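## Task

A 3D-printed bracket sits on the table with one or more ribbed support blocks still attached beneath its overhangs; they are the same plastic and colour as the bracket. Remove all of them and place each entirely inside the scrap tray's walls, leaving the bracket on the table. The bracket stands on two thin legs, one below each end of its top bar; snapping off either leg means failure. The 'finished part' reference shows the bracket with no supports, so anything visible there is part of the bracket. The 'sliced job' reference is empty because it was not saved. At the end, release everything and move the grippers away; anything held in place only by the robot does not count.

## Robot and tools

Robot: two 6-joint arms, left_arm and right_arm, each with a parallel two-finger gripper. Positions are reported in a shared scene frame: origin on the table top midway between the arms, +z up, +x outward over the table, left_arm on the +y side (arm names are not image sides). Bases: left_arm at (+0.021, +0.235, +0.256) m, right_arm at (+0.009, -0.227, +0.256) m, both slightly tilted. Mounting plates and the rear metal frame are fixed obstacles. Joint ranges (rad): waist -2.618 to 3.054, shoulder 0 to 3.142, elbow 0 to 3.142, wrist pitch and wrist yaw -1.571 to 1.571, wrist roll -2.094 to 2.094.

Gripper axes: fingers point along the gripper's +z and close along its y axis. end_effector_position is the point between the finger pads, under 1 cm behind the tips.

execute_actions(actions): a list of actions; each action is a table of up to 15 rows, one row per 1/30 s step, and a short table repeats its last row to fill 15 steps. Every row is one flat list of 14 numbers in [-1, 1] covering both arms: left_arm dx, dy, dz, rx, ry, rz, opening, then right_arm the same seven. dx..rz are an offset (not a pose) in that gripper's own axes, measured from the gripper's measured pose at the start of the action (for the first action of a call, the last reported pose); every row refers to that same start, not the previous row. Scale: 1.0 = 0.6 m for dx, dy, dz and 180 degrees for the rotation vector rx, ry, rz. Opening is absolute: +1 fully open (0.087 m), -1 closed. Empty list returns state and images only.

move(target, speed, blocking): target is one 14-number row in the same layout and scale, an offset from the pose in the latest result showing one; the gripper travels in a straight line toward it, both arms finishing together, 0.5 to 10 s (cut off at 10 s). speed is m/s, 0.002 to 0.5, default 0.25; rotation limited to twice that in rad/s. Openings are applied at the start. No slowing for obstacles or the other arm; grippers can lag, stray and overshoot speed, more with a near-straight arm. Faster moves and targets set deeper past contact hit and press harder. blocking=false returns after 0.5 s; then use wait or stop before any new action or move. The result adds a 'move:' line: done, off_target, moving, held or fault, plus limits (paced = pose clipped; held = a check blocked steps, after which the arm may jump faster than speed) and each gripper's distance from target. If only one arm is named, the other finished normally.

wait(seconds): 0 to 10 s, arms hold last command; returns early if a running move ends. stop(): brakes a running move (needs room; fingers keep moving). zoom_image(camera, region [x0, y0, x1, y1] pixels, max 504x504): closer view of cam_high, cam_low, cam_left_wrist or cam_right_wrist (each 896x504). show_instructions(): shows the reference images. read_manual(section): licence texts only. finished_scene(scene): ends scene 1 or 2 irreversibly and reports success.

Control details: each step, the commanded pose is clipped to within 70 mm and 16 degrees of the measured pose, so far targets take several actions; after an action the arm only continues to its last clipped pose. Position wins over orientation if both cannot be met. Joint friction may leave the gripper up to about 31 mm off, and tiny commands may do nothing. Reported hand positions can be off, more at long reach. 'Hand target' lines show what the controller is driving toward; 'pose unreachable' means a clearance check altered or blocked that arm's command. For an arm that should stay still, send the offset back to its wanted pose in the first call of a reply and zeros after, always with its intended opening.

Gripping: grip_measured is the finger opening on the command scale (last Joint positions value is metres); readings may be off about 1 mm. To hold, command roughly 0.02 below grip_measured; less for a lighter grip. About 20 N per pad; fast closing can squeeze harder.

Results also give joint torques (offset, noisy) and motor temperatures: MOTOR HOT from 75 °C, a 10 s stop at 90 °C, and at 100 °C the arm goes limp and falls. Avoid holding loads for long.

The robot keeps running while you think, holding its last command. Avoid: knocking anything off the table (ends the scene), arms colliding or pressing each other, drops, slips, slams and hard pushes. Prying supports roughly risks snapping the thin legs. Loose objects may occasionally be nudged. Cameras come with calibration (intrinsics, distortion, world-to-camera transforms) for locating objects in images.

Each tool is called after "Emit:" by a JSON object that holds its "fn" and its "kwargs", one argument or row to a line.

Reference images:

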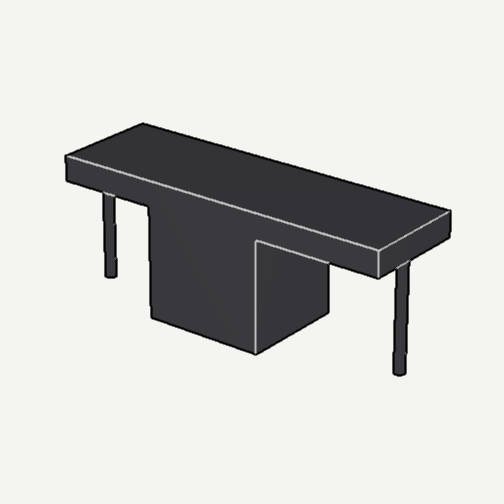

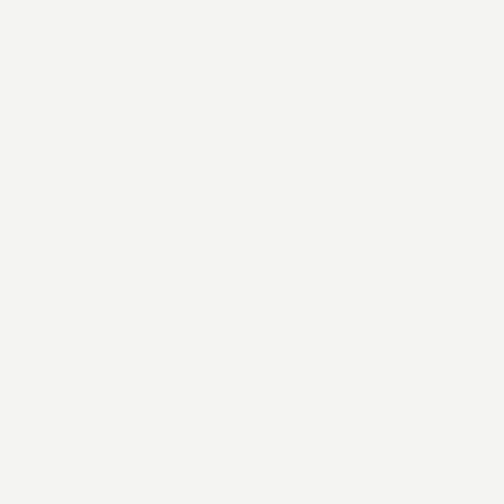

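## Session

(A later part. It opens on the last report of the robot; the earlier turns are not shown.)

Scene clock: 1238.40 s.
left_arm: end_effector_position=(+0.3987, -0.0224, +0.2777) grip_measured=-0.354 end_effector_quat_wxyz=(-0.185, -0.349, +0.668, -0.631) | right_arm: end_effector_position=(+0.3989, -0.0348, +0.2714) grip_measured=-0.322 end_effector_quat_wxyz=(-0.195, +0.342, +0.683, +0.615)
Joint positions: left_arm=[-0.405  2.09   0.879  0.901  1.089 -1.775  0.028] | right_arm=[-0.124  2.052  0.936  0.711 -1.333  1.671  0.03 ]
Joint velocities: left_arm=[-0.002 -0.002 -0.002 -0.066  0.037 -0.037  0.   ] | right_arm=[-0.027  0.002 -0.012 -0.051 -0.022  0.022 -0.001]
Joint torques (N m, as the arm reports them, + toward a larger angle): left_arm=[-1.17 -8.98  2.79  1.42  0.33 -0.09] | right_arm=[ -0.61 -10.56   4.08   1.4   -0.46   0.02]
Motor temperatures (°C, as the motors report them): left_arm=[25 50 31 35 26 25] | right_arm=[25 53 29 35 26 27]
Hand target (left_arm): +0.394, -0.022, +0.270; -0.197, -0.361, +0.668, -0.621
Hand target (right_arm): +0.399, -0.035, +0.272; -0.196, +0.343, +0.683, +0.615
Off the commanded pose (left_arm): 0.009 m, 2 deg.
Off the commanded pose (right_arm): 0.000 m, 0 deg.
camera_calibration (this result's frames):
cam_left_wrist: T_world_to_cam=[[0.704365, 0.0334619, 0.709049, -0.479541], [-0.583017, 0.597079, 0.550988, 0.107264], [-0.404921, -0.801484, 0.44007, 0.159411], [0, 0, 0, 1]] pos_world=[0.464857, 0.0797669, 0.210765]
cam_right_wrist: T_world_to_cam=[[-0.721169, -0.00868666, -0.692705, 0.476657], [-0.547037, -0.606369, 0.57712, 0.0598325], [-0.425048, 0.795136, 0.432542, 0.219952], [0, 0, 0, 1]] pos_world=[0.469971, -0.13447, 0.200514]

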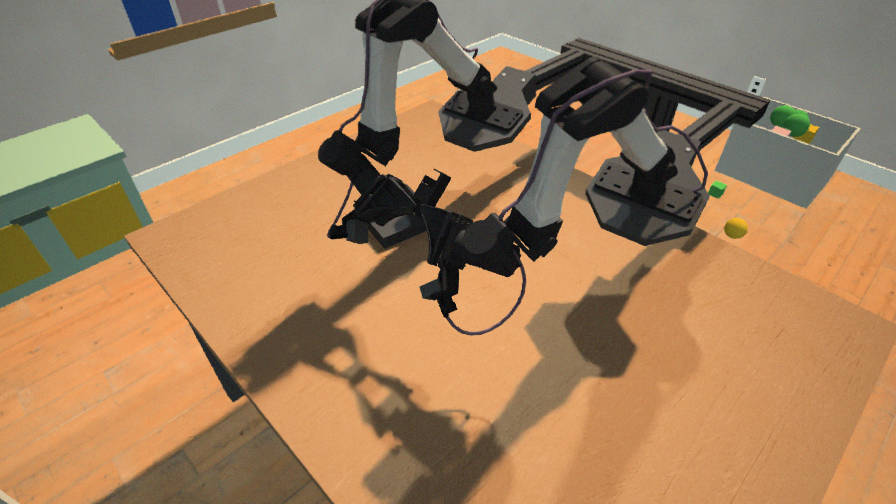

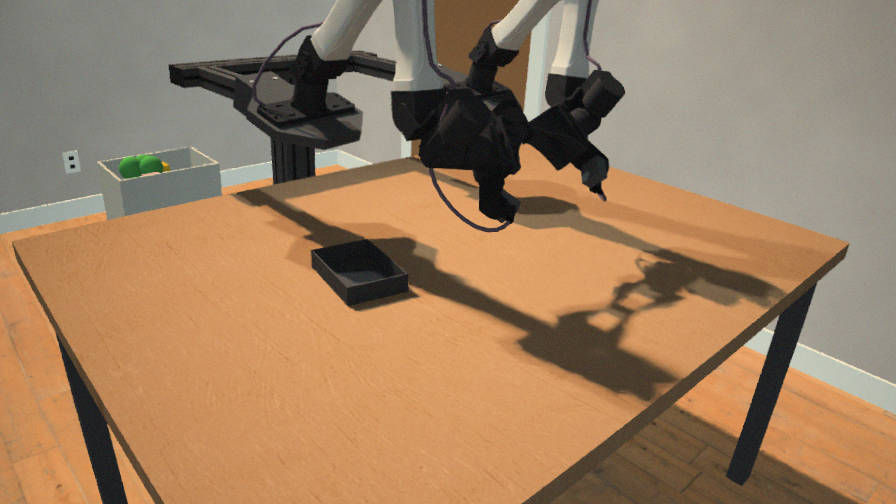

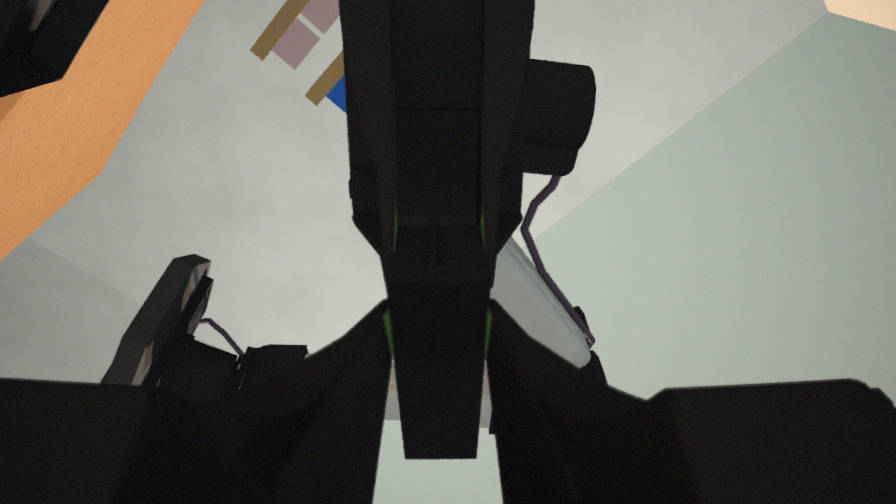

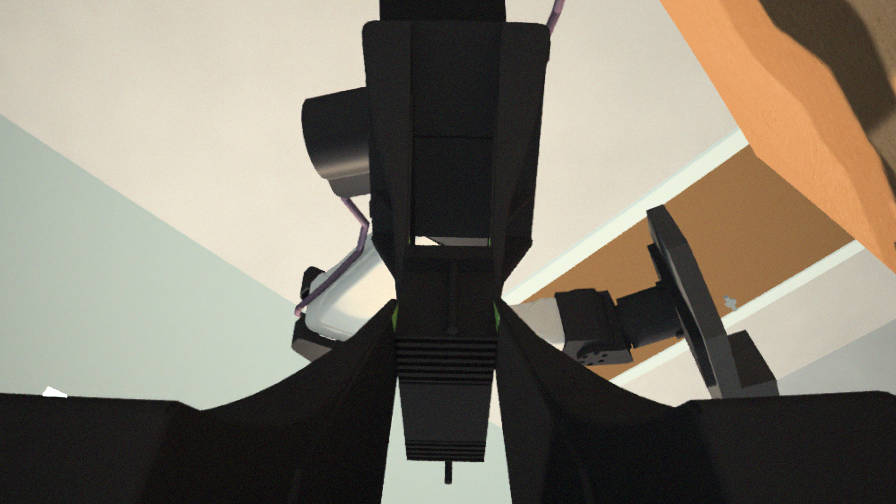

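Emit:
{"fn": "move", "kwargs": {
  "target": [-0.0228,0.012,-0.0808,-0.0055,-0.0025,-0.011,-0.45,-0.0144,-0.0008,-0.0822,0,0,0,-0.45],
  "speed": 0.006,
  "blocking": false
}}

Emit:
{"fn": "wait", "kwargs": {
  "seconds": 3
}}

Scene clock: 1250.43 s.
left_arm: end_effector_position=(+0.3988, -0.0224, +0.2780) grip_measured=-0.354 end_effector_quat_wxyz=(-0.184, -0.348, +0.668, -0.632) | right_arm: end_effector_position=(+0.3987, -0.0348, +0.2712) grip_measured=-0.322 end_effector_quat_wxyz=(-0.195, +0.341, +0.684, +0.615)
Joint positions: left_arm=[-0.405  2.09   0.879  0.904  1.089 -1.775  0.028] | right_arm=[-0.124  2.052  0.936  0.709 -1.334  1.667  0.03 ]
Joint velocities: left_arm=[ 0.002 -0.017 -0.007  0.007  0.007  0.037  0.001] | right_arm=[-0.002 -0.017  0.012 -0.037 -0.022 -0.037  0.   ]
Joint torques (N m, as the arm reports them, + toward a larger angle): left_arm=[-0.27 -9.67  3.46  1.54  0.44 -0.07] | right_arm=[ -1.31 -10.64   4.11   1.29  -0.55  -0.09]
Motor temperatures (°C, as the motors report them): left_arm=[25 51 30 35 26 25] | right_arm=[25 53 29 35 26 27]
Hand target (left_arm): +0.398, -0.019, +0.277; -0.186, -0.350, +0.668, -0.631
Hand target (right_arm): +0.399, -0.038, +0.272; -0.195, +0.342, +0.683, +0.615
Off the commanded pose (left_arm): 0.051 m, 2 deg.
Off the commanded pose (right_arm): 0.050 m, 0 deg.
move: running
camera_calibration (this result's frames):
cam_left_wrist: T_world_to_cam=[[0.701987, 0.0340923, 0.711373, -0.47956], [-0.585048, 0.597192, 0.548709, 0.108635], [-0.406119, -0.801373, 0.439167, 0.160077], [0, 0, 0, 1]] pos_world=[0.465212, 0.0797544, 0.211236]
cam_right_wrist: T_world_to_cam=[[-0.719915, -0.00960835, -0.693996, 0.476167], [-0.54753, -0.60663, 0.576377, 0.0601865], [-0.426537, 0.794926, 0.431461, 0.22081], [0, 0, 0, 1]] pos_world=[0.469937, -0.134441, 0.200497]

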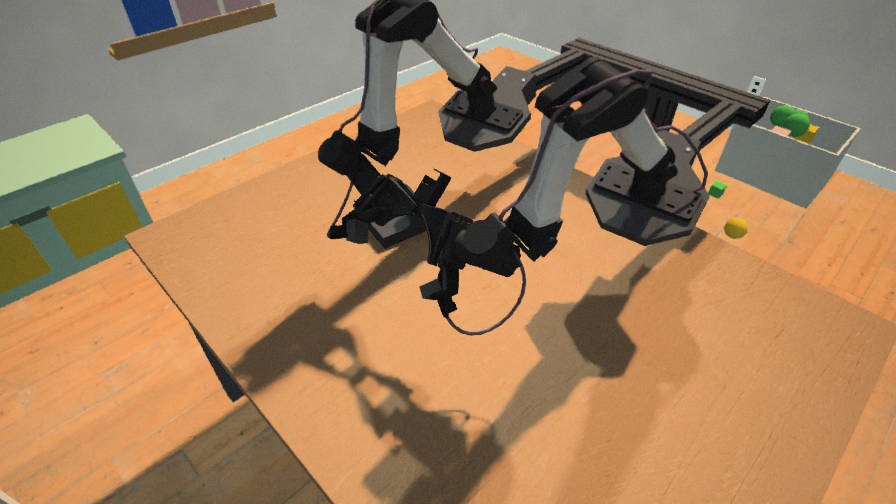

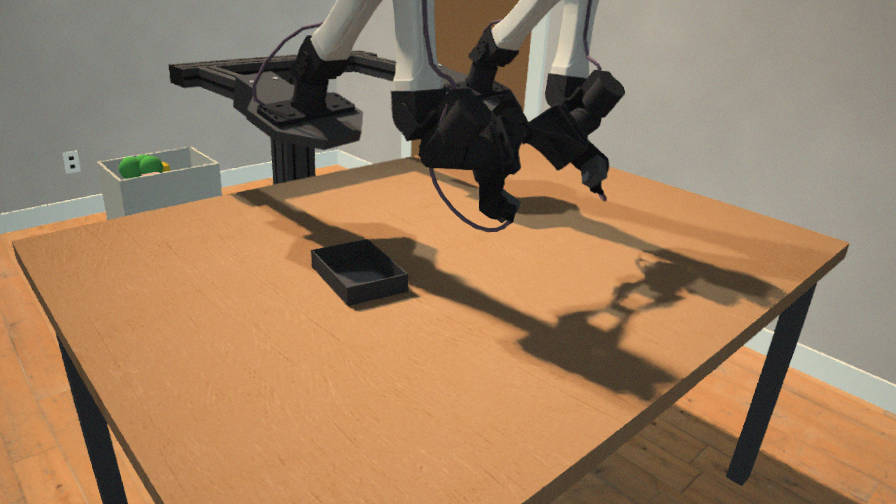

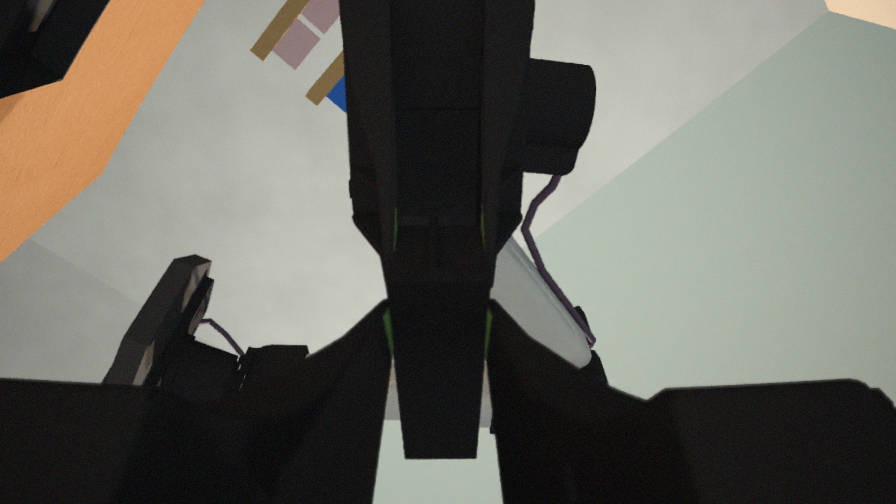

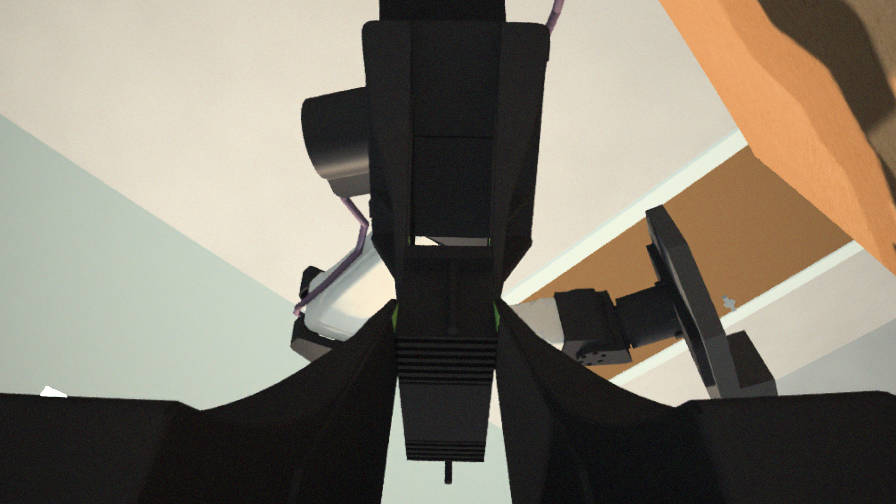

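Scene clock: 1253.43 s.
left_arm: end_effector_position=(+0.3918, -0.0219, +0.2761) grip_measured=-0.354 end_effector_quat_wxyz=(-0.196, -0.338, +0.672, -0.629) | right_arm: end_effector_position=(+0.3907, -0.0363, +0.2691) grip_measured=-0.323 end_effector_quat_wxyz=(-0.207, +0.336, +0.686, +0.611)
Joint positions: left_arm=[-0.404  2.09   0.879  0.868  1.118 -1.742  0.028] | right_arm=[-0.127  2.045  0.936  0.622 -1.356  1.597  0.03 ]
Joint velocities: left_arm=[-0.007 -0.012 -0.027 -0.066  0.051  0.051  0.001] | right_arm=[-0.007  0.002  0.002 -0.081 -0.037 -0.022 -0.001]
Joint torques (N m, as the arm reports them, + toward a larger angle): left_arm=[  4.24 -10.57   2.13   1.43   0.59  -0.04] | right_arm=[ -5.21 -10.92   5.04   1.07  -0.83  -0.2 ]
Motor temperatures (°C, as the motors report them): left_arm=[25 51 30 35 26 25] | right_arm=[25 53 29 35 26 27]
Hand target (left_arm): +0.397, -0.003, +0.274; -0.190, -0.354, +0.668, -0.627
Hand target (right_arm): +0.398, -0.055, +0.272; -0.195, +0.342, +0.682, +0.616
Off the commanded pose (left_arm): 0.050 m, 3 deg.
Off the commanded pose (right_arm): 0.049 m, 2 deg.
earlier move: running
wait: 3.00 s; no rest
camera_calibration (this result's frames):
cam_left_wrist: T_world_to_cam=[[0.705816, 0.0137211, 0.708262, -0.474382], [-0.563742, 0.616323, 0.549855, 0.0970516], [-0.428974, -0.787374, 0.442746, 0.166762], [0, 0, 0, 1]] pos_world=[0.461075, 0.0779978, 0.208789]
cam_right_wrist: T_world_to_cam=[[-0.72791, -0.0254579, -0.6852, 0.469177], [-0.526051, -0.620226, 0.581885, 0.0457864], [-0.439793, 0.78401, 0.438076, 0.22255], [0, 0, 0, 1]] pos_world=[0.46348, -0.13414, 0.197344]

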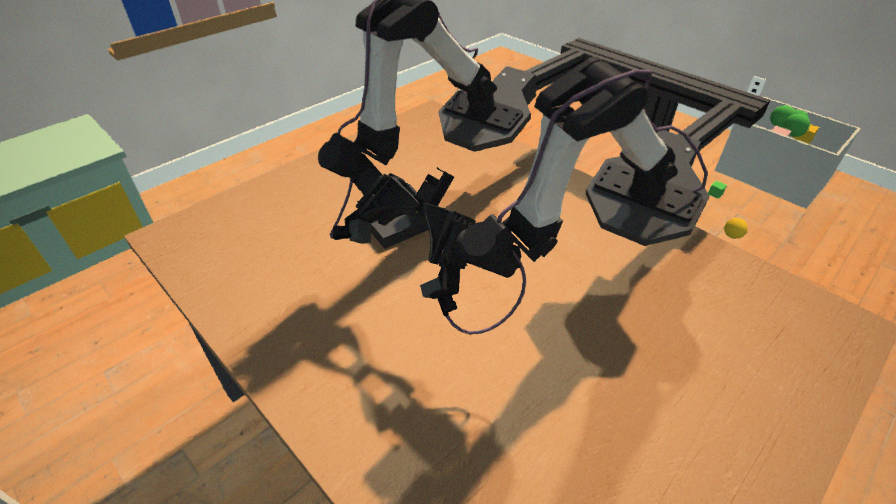

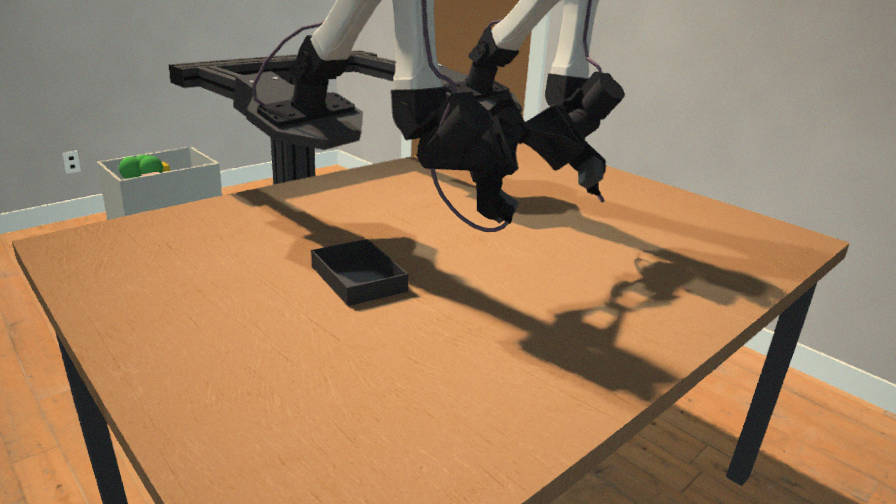

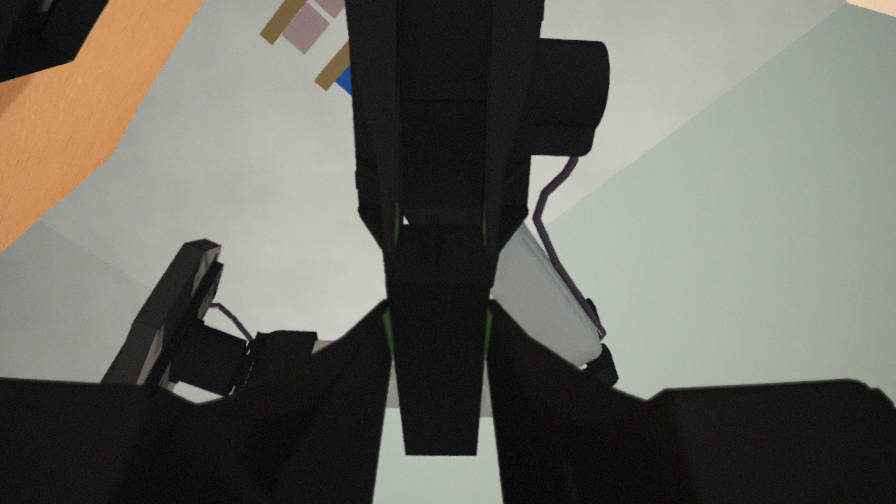

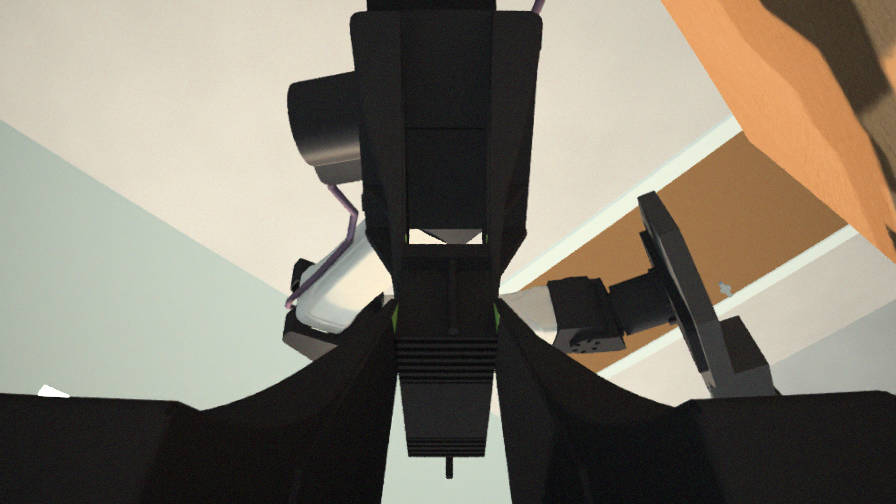

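Emit:
{"fn": "wait", "kwargs": {
  "seconds": 1.5
}}

Scene clock: 1257.20 s.
left_arm: end_effector_position=(+0.3826, -0.0196, +0.2738) grip_measured=-0.355 end_effector_quat_wxyz=(-0.210, -0.326, +0.678, -0.625) | right_arm: end_effector_position=(+0.3803, -0.0378, +0.2677) grip_measured=-0.323 end_effector_quat_wxyz=(-0.225, +0.326, +0.690, +0.605)
Joint positions: left_arm=[-0.399  2.084  0.879  0.802  1.156 -1.684  0.028] | right_arm=[-0.13   2.034  0.963  0.411 -1.389  1.436  0.03 ]
Joint velocities: left_arm=[-0.007 -0.007 -0.002  0.037 -0.022  0.051 -0.   ] | right_arm=[-0.012  0.007 -0.002 -0.139  0.022 -0.066 -0.001]
Joint torques (N m, as the arm reports them, + toward a larger angle): left_arm=[  9.15 -11.29   1.03   1.29   0.73  -0.08] | right_arm=[ -9.96 -11.22   5.42   0.86  -1.06  -0.26]
Motor temperatures (°C, as the motors report them): left_arm=[26 52 30 35 26 25] | right_arm=[26 53 29 35 26 27]
Hand target (left_arm): +0.394, +0.017, +0.270; -0.195, -0.359, +0.668, -0.622
Hand target (right_arm): +0.396, -0.075, +0.273; -0.194, +0.343, +0.682, +0.617
Off the commanded pose (left_arm): 0.049 m, 4 deg.
Off the commanded pose (right_arm): 0.050 m, 4 deg.
earlier move: running
wait: 1.50 s; no rest
camera_calibration (this result's frames):
cam_left_wrist: T_world_to_cam=[[0.708064, -0.0143298, 0.706002, -0.46709], [-0.536687, 0.638845, 0.551221, 0.0814145], [-0.458925, -0.769202, 0.444653, 0.176884], [0, 0, 0, 1]] pos_world=[0.4556, 0.0773548, 0.206237]
cam_right_wrist: T_world_to_cam=[[-0.736455, -0.0545465, -0.674283, 0.45979], [-0.490425, -0.643499, 0.587701, 0.0242147], [-0.465958, 0.763501, 0.447157, 0.22653], [0, 0, 0, 1]] pos_world=[0.456043, -0.132294, 0.194503]

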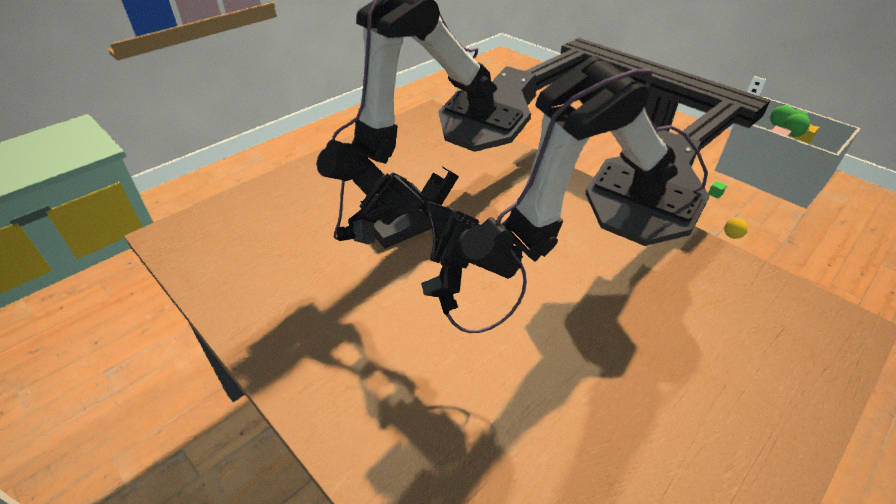

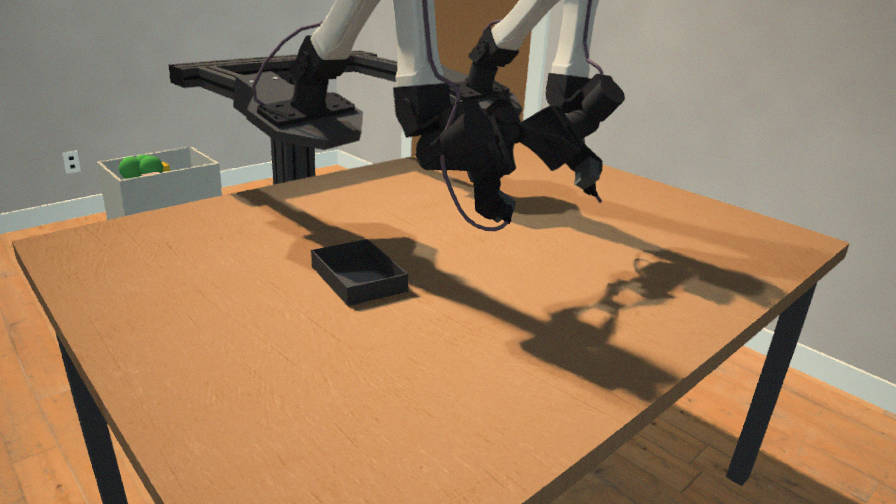

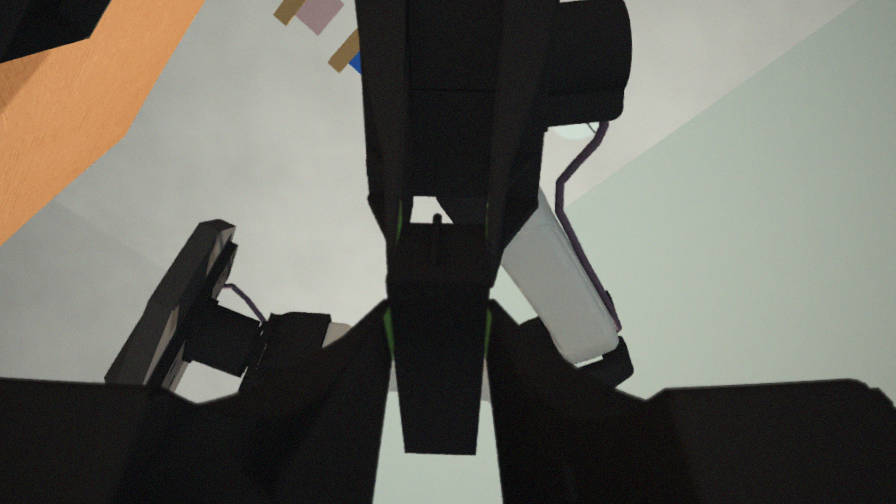

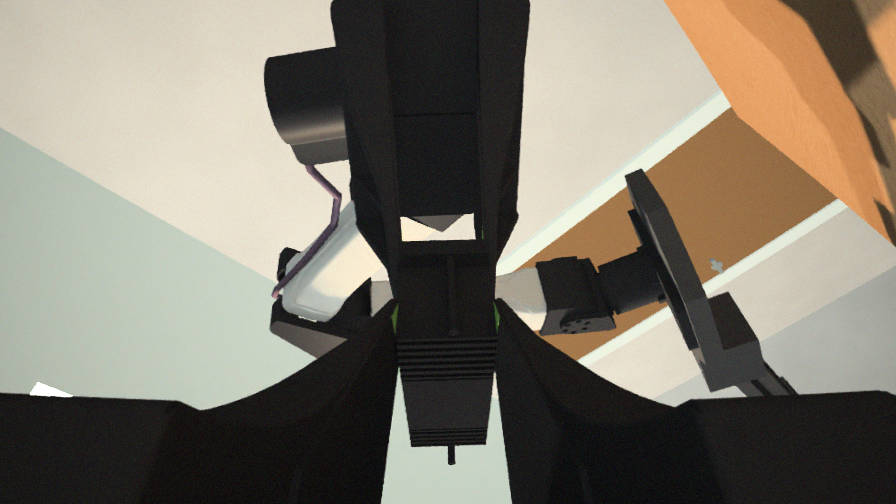

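Emit:
{"fn": "wait", "kwargs": {
  "seconds": 1.0
}}

Scene clock: 1258.63 s.
left_arm: end_effector_position=(+0.3782, -0.0189, +0.2730) grip_measured=-0.355 end_effector_quat_wxyz=(-0.216, -0.320, +0.680, -0.623) | right_arm: end_effector_position=(+0.3759, -0.0385, +0.2675) grip_measured=-0.323 end_effector_quat_wxyz=(-0.230, +0.323, +0.693, +0.602)
Joint positions: left_arm=[-0.397  2.082  0.879  0.773  1.172 -1.659  0.028] | right_arm=[-0.131  2.026  0.977  0.305 -1.394  1.354  0.03 ]
Joint velocities: left_arm=[-0.012 -0.071 -0.017 -0.11   0.051  0.007  0.   ] | right_arm=[ 0.002  0.007  0.056 -0.066 -0.037 -0.095 -0.001]
Joint torques (N m, as the arm reports them, + toward a larger angle): left_arm=[ 10.94 -11.32   0.71   1.26   0.77  -0.04] | right_arm=[-11.4  -10.85   5.69   0.84  -1.02  -0.29]
Motor temperatures (°C, as the motors report them): left_arm=[26 52 30 35 26 25] | right_arm=[26 53 29 34 26 27]
Hand target (left_arm): +0.393, +0.024, +0.269; -0.196, -0.361, +0.668, -0.621
Hand target (right_arm): +0.395, -0.082, +0.273; -0.193, +0.343, +0.682, +0.617
Off the commanded pose (left_arm): 0.049 m, 5 deg.
Off the commanded pose (right_arm): 0.051 m, 5 deg.
earlier move: off_target (left_arm, right_arm)
wait: 0.27 of 1 s (the move ended)
camera_calibration (this result's frames):
cam_left_wrist: T_world_to_cam=[[0.70865, -0.0261779, 0.705074, -0.463617], [-0.524095, 0.649514, 0.550868, 0.0745902], [-0.472376, -0.759899, 0.446558, 0.180494], [0, 0, 0, 1]] pos_world=[0.452896, 0.0765734, 0.205194]
cam_right_wrist: T_world_to_cam=[[-0.738659, -0.0675055, -0.67069, 0.455735], [-0.478594, -0.648144, 0.592332, 0.0158443], [-0.47469, 0.758519, 0.44645, 0.228326], [0, 0, 0, 1]] pos_world=[0.4526, -0.132155, 0.194336]

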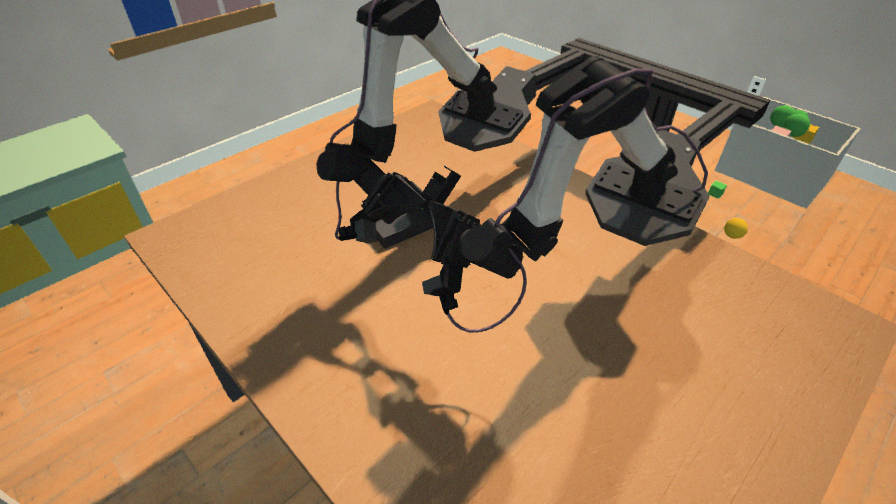

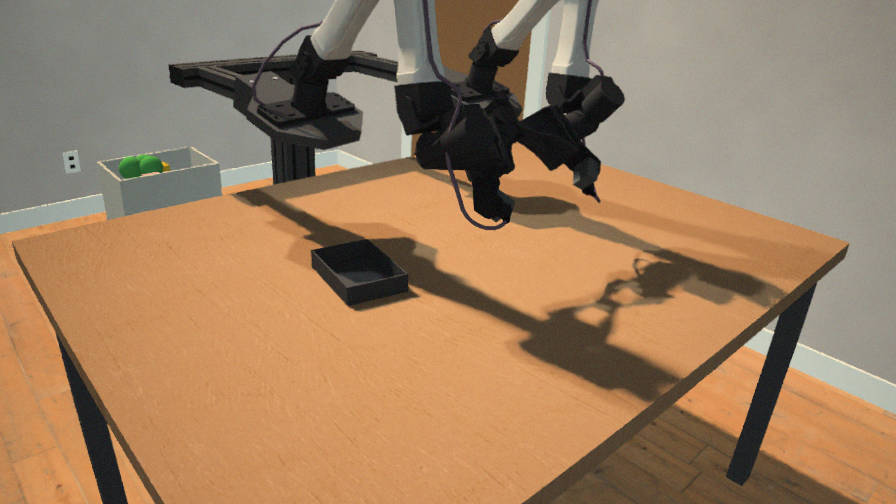

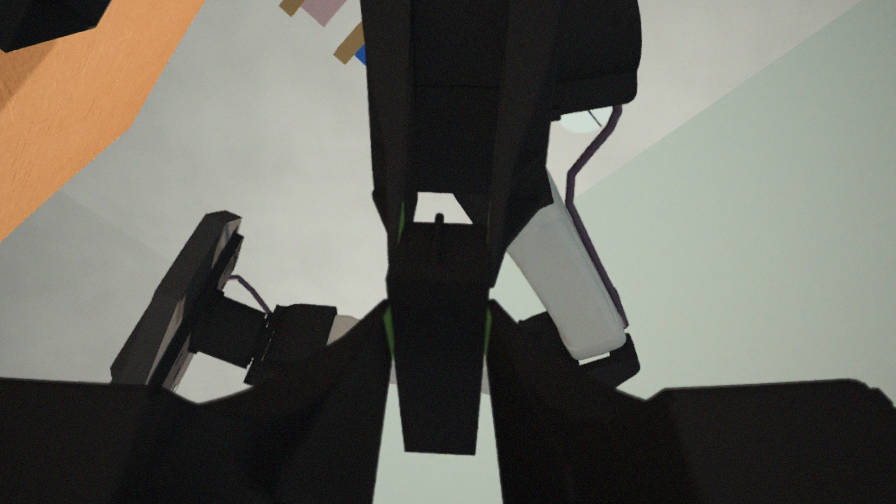

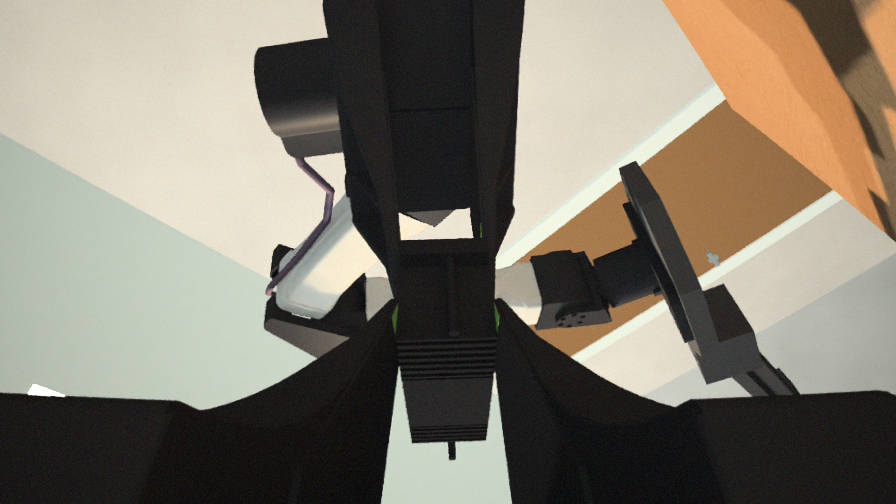

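Emit:
{"fn": "execute_actions", "kwargs": {
  "actions": [
    [[-0.0338,-0.0113,-0.067,0.0136,-0.0237,-0.0125,-0.45,-0.0277,0.0245,-0.0706,-0.0214,-0.0193,-0.0053,-0.45],[-0.0338,-0.0113,-0.067,0.0136,-0.0237,-0.0105,-0.45,-0.0277,0.0245,-0.0706,-0.0214,-0.0193,-0.0033,-0.45],[-0.0338,-0.0113,-0.067,0.0136,-0.0237,-0.0085,-0.45,-0.0277,0.0245,-0.0706,-0.0214,-0.0193,-0.0013,-0.45],[-0.0338,-0.0113,-0.067,0.0136,-0.0237,-0.0065,-0.45,-0.0277,0.0245,-0.0706,-0.0214,-0.0193,0.0007,-0.45],[-0.0338,-0.0113,-0.067,0.0136,-0.0237,-0.0045,-0.45,-0.0277,0.0245,-0.0706,-0.0214,-0.0193,0.0027,-0.45],[-0.0338,-0.0113,-0.067,0.0136,-0.0237,-0.0025,-0.45,-0.0277,0.0245,-0.0706,-0.0214,-0.0193,0.0047,-0.45],[-0.0338,-0.0113,-0.067,0.0136,-0.0237,-0.0005,-0.45,-0.0277,0.0245,-0.0706,-0.0214,-0.0193,0.0067,-0.45],[-0.0338,-0.0113,-0.067,0.0136,-0.0237,0.0015,-0.45,-0.0277,0.0245,-0.0706,-0.0214,-0.0193,0.0087,-0.45],[-0.0338,-0.0113,-0.067,0.0136,-0.0237,0.0035,-0.45,-0.0277,0.0245,-0.0706,-0.0214,-0.0193,0.0107,-0.45],[-0.0338,-0.0113,-0.067,0.0136,-0.0237,0.0055,-0.45,-0.0277,0.0245,-0.0706,-0.0214,-0.0193,0.0127,-0.45],[-0.0338,-0.0113,-0.067,0.0136,-0.0237,0.0075,-0.45,-0.0277,0.0245,-0.0706,-0.0214,-0.0193,0.0147,-0.45],[-0.0338,-0.0113,-0.067,0.0136,-0.0237,0.0095,-0.45,-0.0277,0.0245,-0.0706,-0.0214,-0.0193,0.0167,-0.45],[-0.0338,-0.0113,-0.067,0.0136,-0.0237,0.0115,-0.45,-0.0277,0.0245,-0.0706,-0.0214,-0.0193,0.0187,-0.45],[-0.0338,-0.0113,-0.067,0.0136,-0.0237,0.0125,-0.45,-0.0277,0.0245,-0.0706,-0.0214,-0.0193,0.0197,-0.45]]
  ]
}}

Scene clock: 1310.80 s.
left_arm: end_effector_position=(+0.3798, -0.0188, +0.2751) grip_measured=-0.356 end_effector_quat_wxyz=(-0.205, -0.313, +0.684, -0.626) | right_arm: end_effector_position=(+0.3778, -0.0384, +0.2702) grip_measured=-0.323 end_effector_quat_wxyz=(-0.234, +0.323, +0.691, +0.604)
Joint positions: left_arm=[-0.397  2.073  0.879  0.772  1.165 -1.64   0.028] | right_arm=[-0.131  2.026  0.984  0.31  -1.402  1.371  0.03 ]
Joint velocities: left_arm=[ 0.012 -0.002  0.022  0.022 -0.022  0.037  0.   ] | right_arm=[-0.002 -0.002  0.007 -0.022 -0.037  0.007 -0.001]
Joint torques (N m, as the arm reports them, + toward a larger angle): left_arm=[ 10.06 -10.74   1.1    1.42   0.78   0.31] | right_arm=[-10.88 -10.87   3.96   0.91  -1.04   0.31]
Motor temperatures (°C, as the motors report them): left_arm=[33 59 30 34 26 25] | right_arm=[34 54 30 33 27 27]
Hand target (left_arm): +0.392, +0.021, +0.269; -0.171, -0.334, +0.680, -0.629
Hand target (right_arm): +0.394, -0.079, +0.273; -0.217, +0.369, +0.669, +0.608
Off the commanded pose (left_arm): 0.045 m, 5 deg.
Off the commanded pose (right_arm): 0.047 m, 6 deg.
camera_calibration (this result's frames):
cam_left_wrist: T_world_to_cam=[[0.689068, -0.0266348, 0.724207, -0.463979], [-0.541876, 0.644621, 0.539291, 0.0840473], [-0.481203, -0.764038, 0.429755, 0.188331], [0, 0, 0, 1]] pos_world=[0.455882, 0.0773553, 0.209755]
cam_right_wrist: T_world_to_cam=[[-0.741599, -0.06334, -0.667847, 0.459479], [-0.474938, -0.653514, 0.589367, 0.0144057], [-0.473778, 0.75426, 0.454563, 0.225299], [0, 0, 0, 1]] pos_world=[0.454332, -0.131416, 0.195959]

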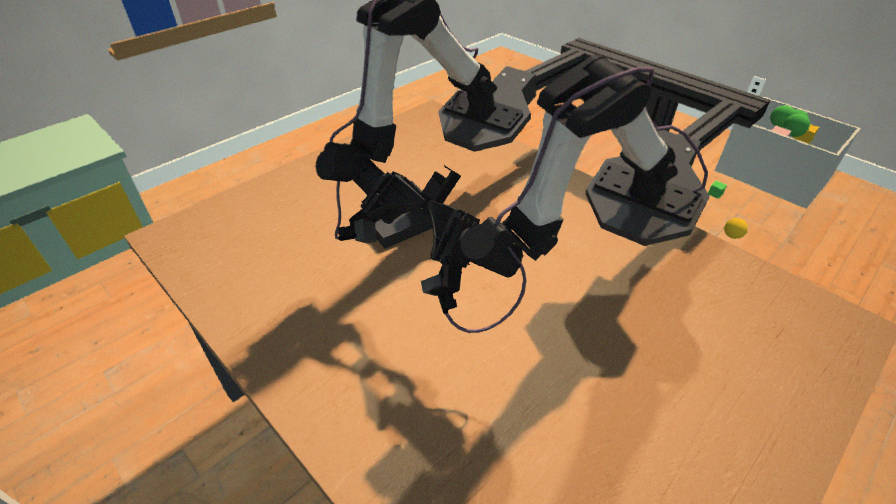

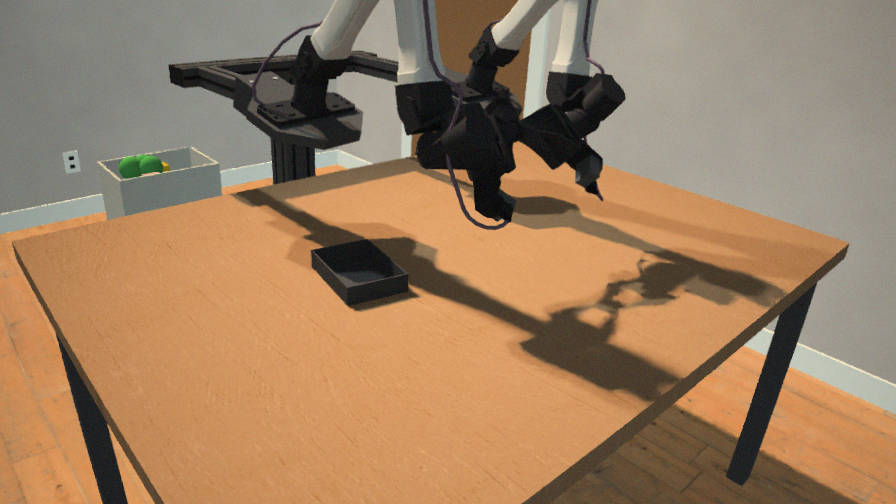

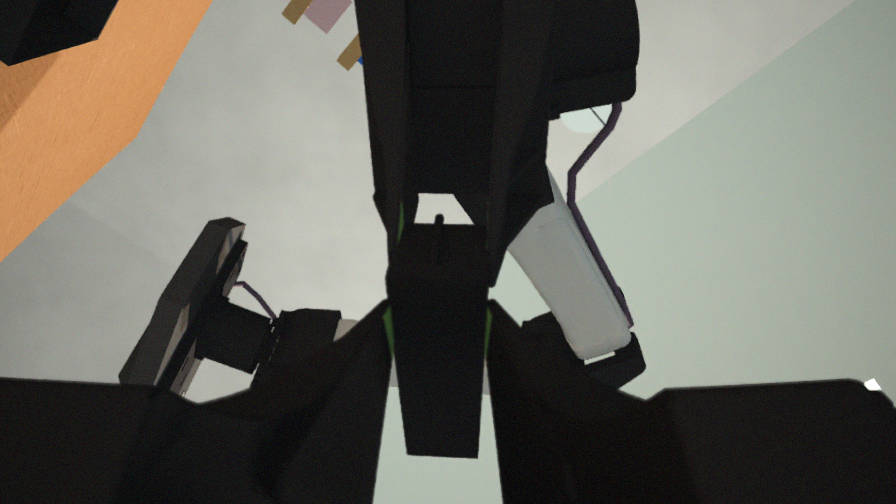

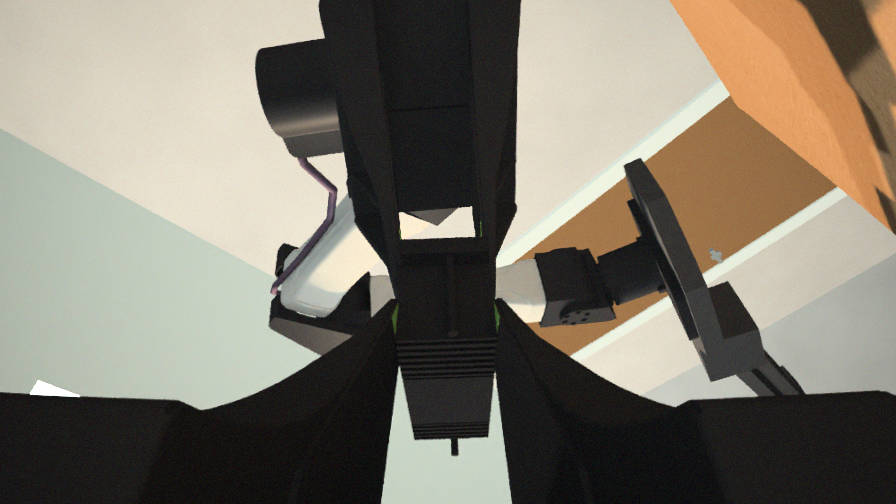

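Emit:
{"fn": "execute_actions", "kwargs": {
  "actions": [
    [[-0.02,-0.007,-0.05,0.01,-0.017,0.01,-0.45,-0.02,0.017,-0.05,-0.015,-0.014,0.015,-0.45],[-0.018,-0.006,-0.045,0.009,-0.015,0.009,-0.45,-0.018,0.015,-0.045,-0.013,-0.012,0.013,-0.45],[-0.016,-0.006,-0.04,0.008,-0.013,0.008,-0.45,-0.016,0.013,-0.04,-0.012,-0.011,0.012,-0.45],[-0.014,-0.005,-0.035,0.007,-0.012,0.007,-0.45,-0.014,0.012,-0.035,-0.01,-0.01,0.01,-0.45],[-0.012,-0.004,-0.03,0.006,-0.01,0.006,-0.45,-0.012,0.01,-0.03,-0.009,-0.008,0.009,-0.45],[-0.01,-0.003,-0.025,0.005,-0.008,0.005,-0.45,-0.01,0.008,-0.025,-0.007,-0.007,0.007,-0.45],[-0.008,-0.003,-0.02,0.004,-0.007,0.004,-0.45,-0.008,0.007,-0.02,-0.006,-0.006,0.006,-0.45],[-0.006,-0.002,-0.015,0.003,-0.005,0.003,-0.45,-0.006,0.005,-0.015,-0.004,-0.004,0.004,-0.45],[-0.004,-0.001,-0.01,0.002,-0.003,0.002,-0.45,-0.004,0.003,-0.01,-0.003,-0.003,0.003,-0.45],[-0.002,-0.001,-0.005,0.001,-0.002,0.001,-0.45,-0.002,0.002,-0.005,-0.001,-0.001,0.001,-0.45],[0,0,0,0,0,0,-0.45,0,0,0,0,0,0,-0.45]]
  ]
}}

Scene clock: 1316.87 s.
left_arm: end_effector_position=(+0.3794, -0.0203, +0.2767) grip_measured=-0.356 end_effector_quat_wxyz=(-0.205, -0.312, +0.684, -0.626) | right_arm: end_effector_position=(+0.3774, -0.0357, +0.2709) grip_measured=-0.323 end_effector_quat_wxyz=(-0.231, +0.315, +0.693, +0.606)
Joint positions: left_arm=[-0.402  2.069  0.879  0.772  1.163 -1.643  0.028] | right_arm=[-0.124  2.026  0.984  0.326 -1.402  1.371  0.03 ]
Joint velocities: left_arm=[-0.007 -0.007 -0.007  0.007 -0.081  0.022  0.001] | right_arm=[-0.002  0.002 -0.002 -0.066  0.007  0.022 -0.   ]
Joint torques (N m, as the arm reports them, + toward a larger angle): left_arm=[-0.54 -9.18  3.81  1.47  0.44 -0.08] | right_arm=[ -1.15 -10.46   4.06   0.97  -0.62   0.01]
Motor temperatures (°C, as the motors report them): left_arm=[33 59 29 34 26 25] | right_arm=[34 55 30 33 27 27]
Hand target (left_arm): +0.380, -0.019, +0.275; -0.205, -0.313, +0.684, -0.626
Hand target (right_arm): +0.378, -0.038, +0.270; -0.233, +0.323, +0.691, +0.604
Off the commanded pose (left_arm): 0.002 m, 0 deg.
Off the commanded pose (right_arm): 0.003 m, 1 deg.
camera_calibration (this result's frames):
cam_left_wrist: T_world_to_cam=[[0.688509, -0.0272978, 0.724714, -0.464878], [-0.540901, 0.64633, 0.538224, 0.0839033], [-0.483097, -0.76257, 0.430238, 0.186938], [0, 0, 0, 1]] pos_world=[0.455765, 0.0756339, 0.211317]
cam_right_wrist: T_world_to_cam=[[-0.730706, -0.0673139, -0.679366, 0.458651], [-0.479113, -0.658341, 0.58055, 0.0193438], [-0.486334, 0.749704, 0.448803, 0.22887], [0, 0, 0, 1]] pos_world=[0.455714, -0.127977, 0.197644]

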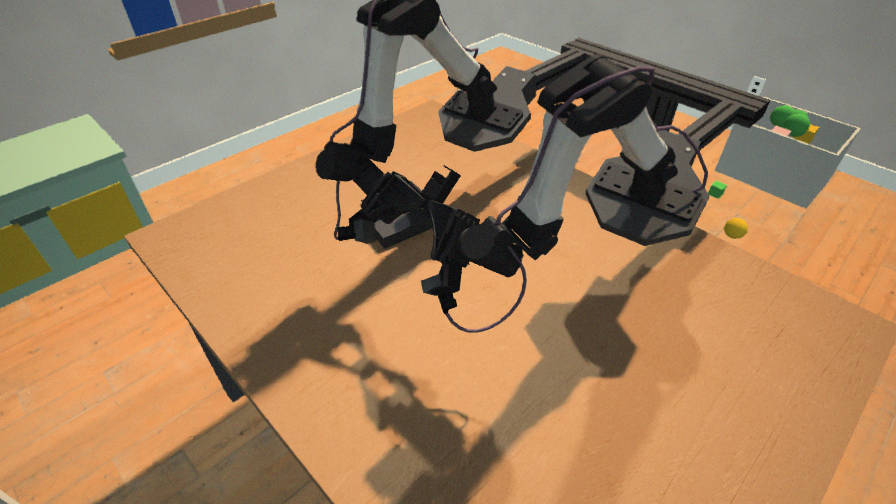

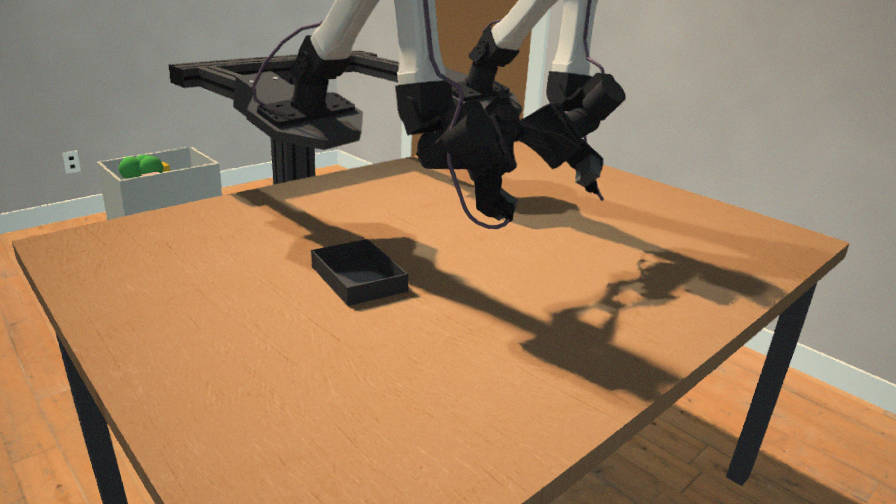

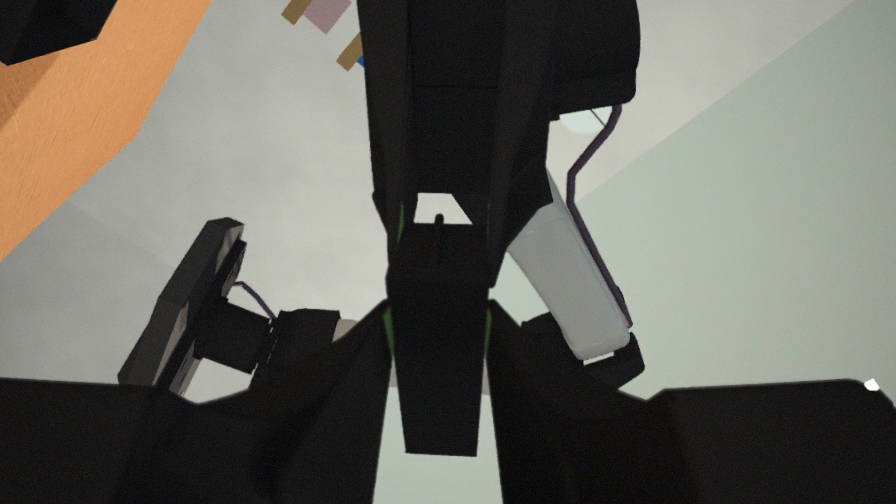

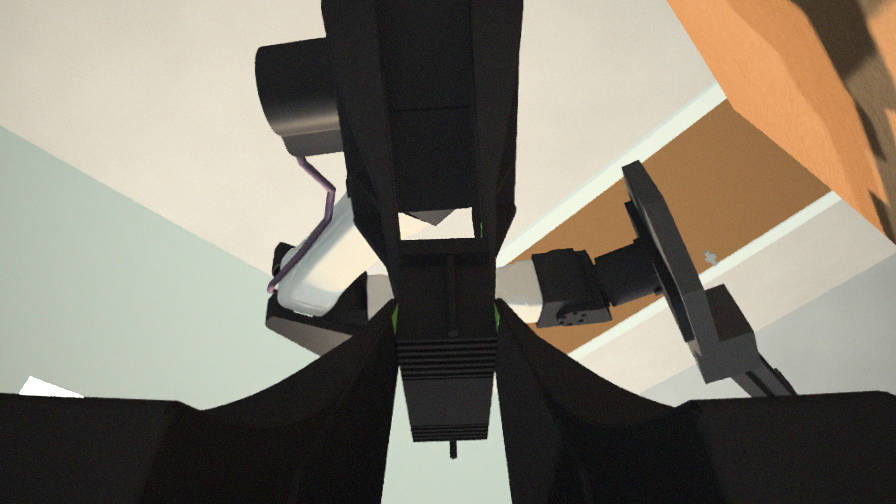

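Emit:
{"fn": "zoom_image", "kwargs": {
  "camera": "cam_right_wrist",
  "region": [370, 200, 530, 470]
}}

Emit:
{"fn": "zoom_image", "kwargs": {
  "camera": "cam_left_wrist",
  "region": [360, 170, 520, 470]
}}

Region (370, 200, 530, 470) of cam_right_wrist's 896x504 image, scaled by 1.867, with more detail than that image has; it fills the left 299 columns of this view, and the rest is white.

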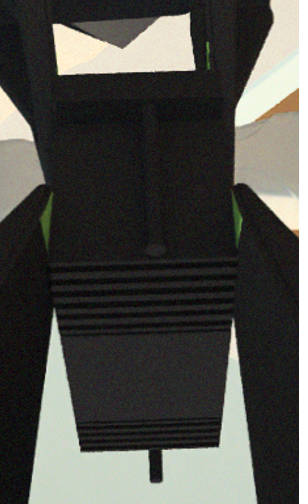

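Region (360, 170, 520, 470) of cam_left_wrist's 896x504 image, scaled by 1.680, with more detail than that image has; it fills the left 269 columns of this view, and the rest is white.

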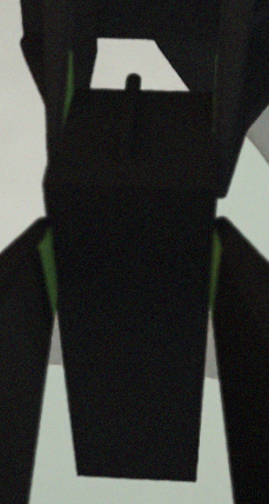

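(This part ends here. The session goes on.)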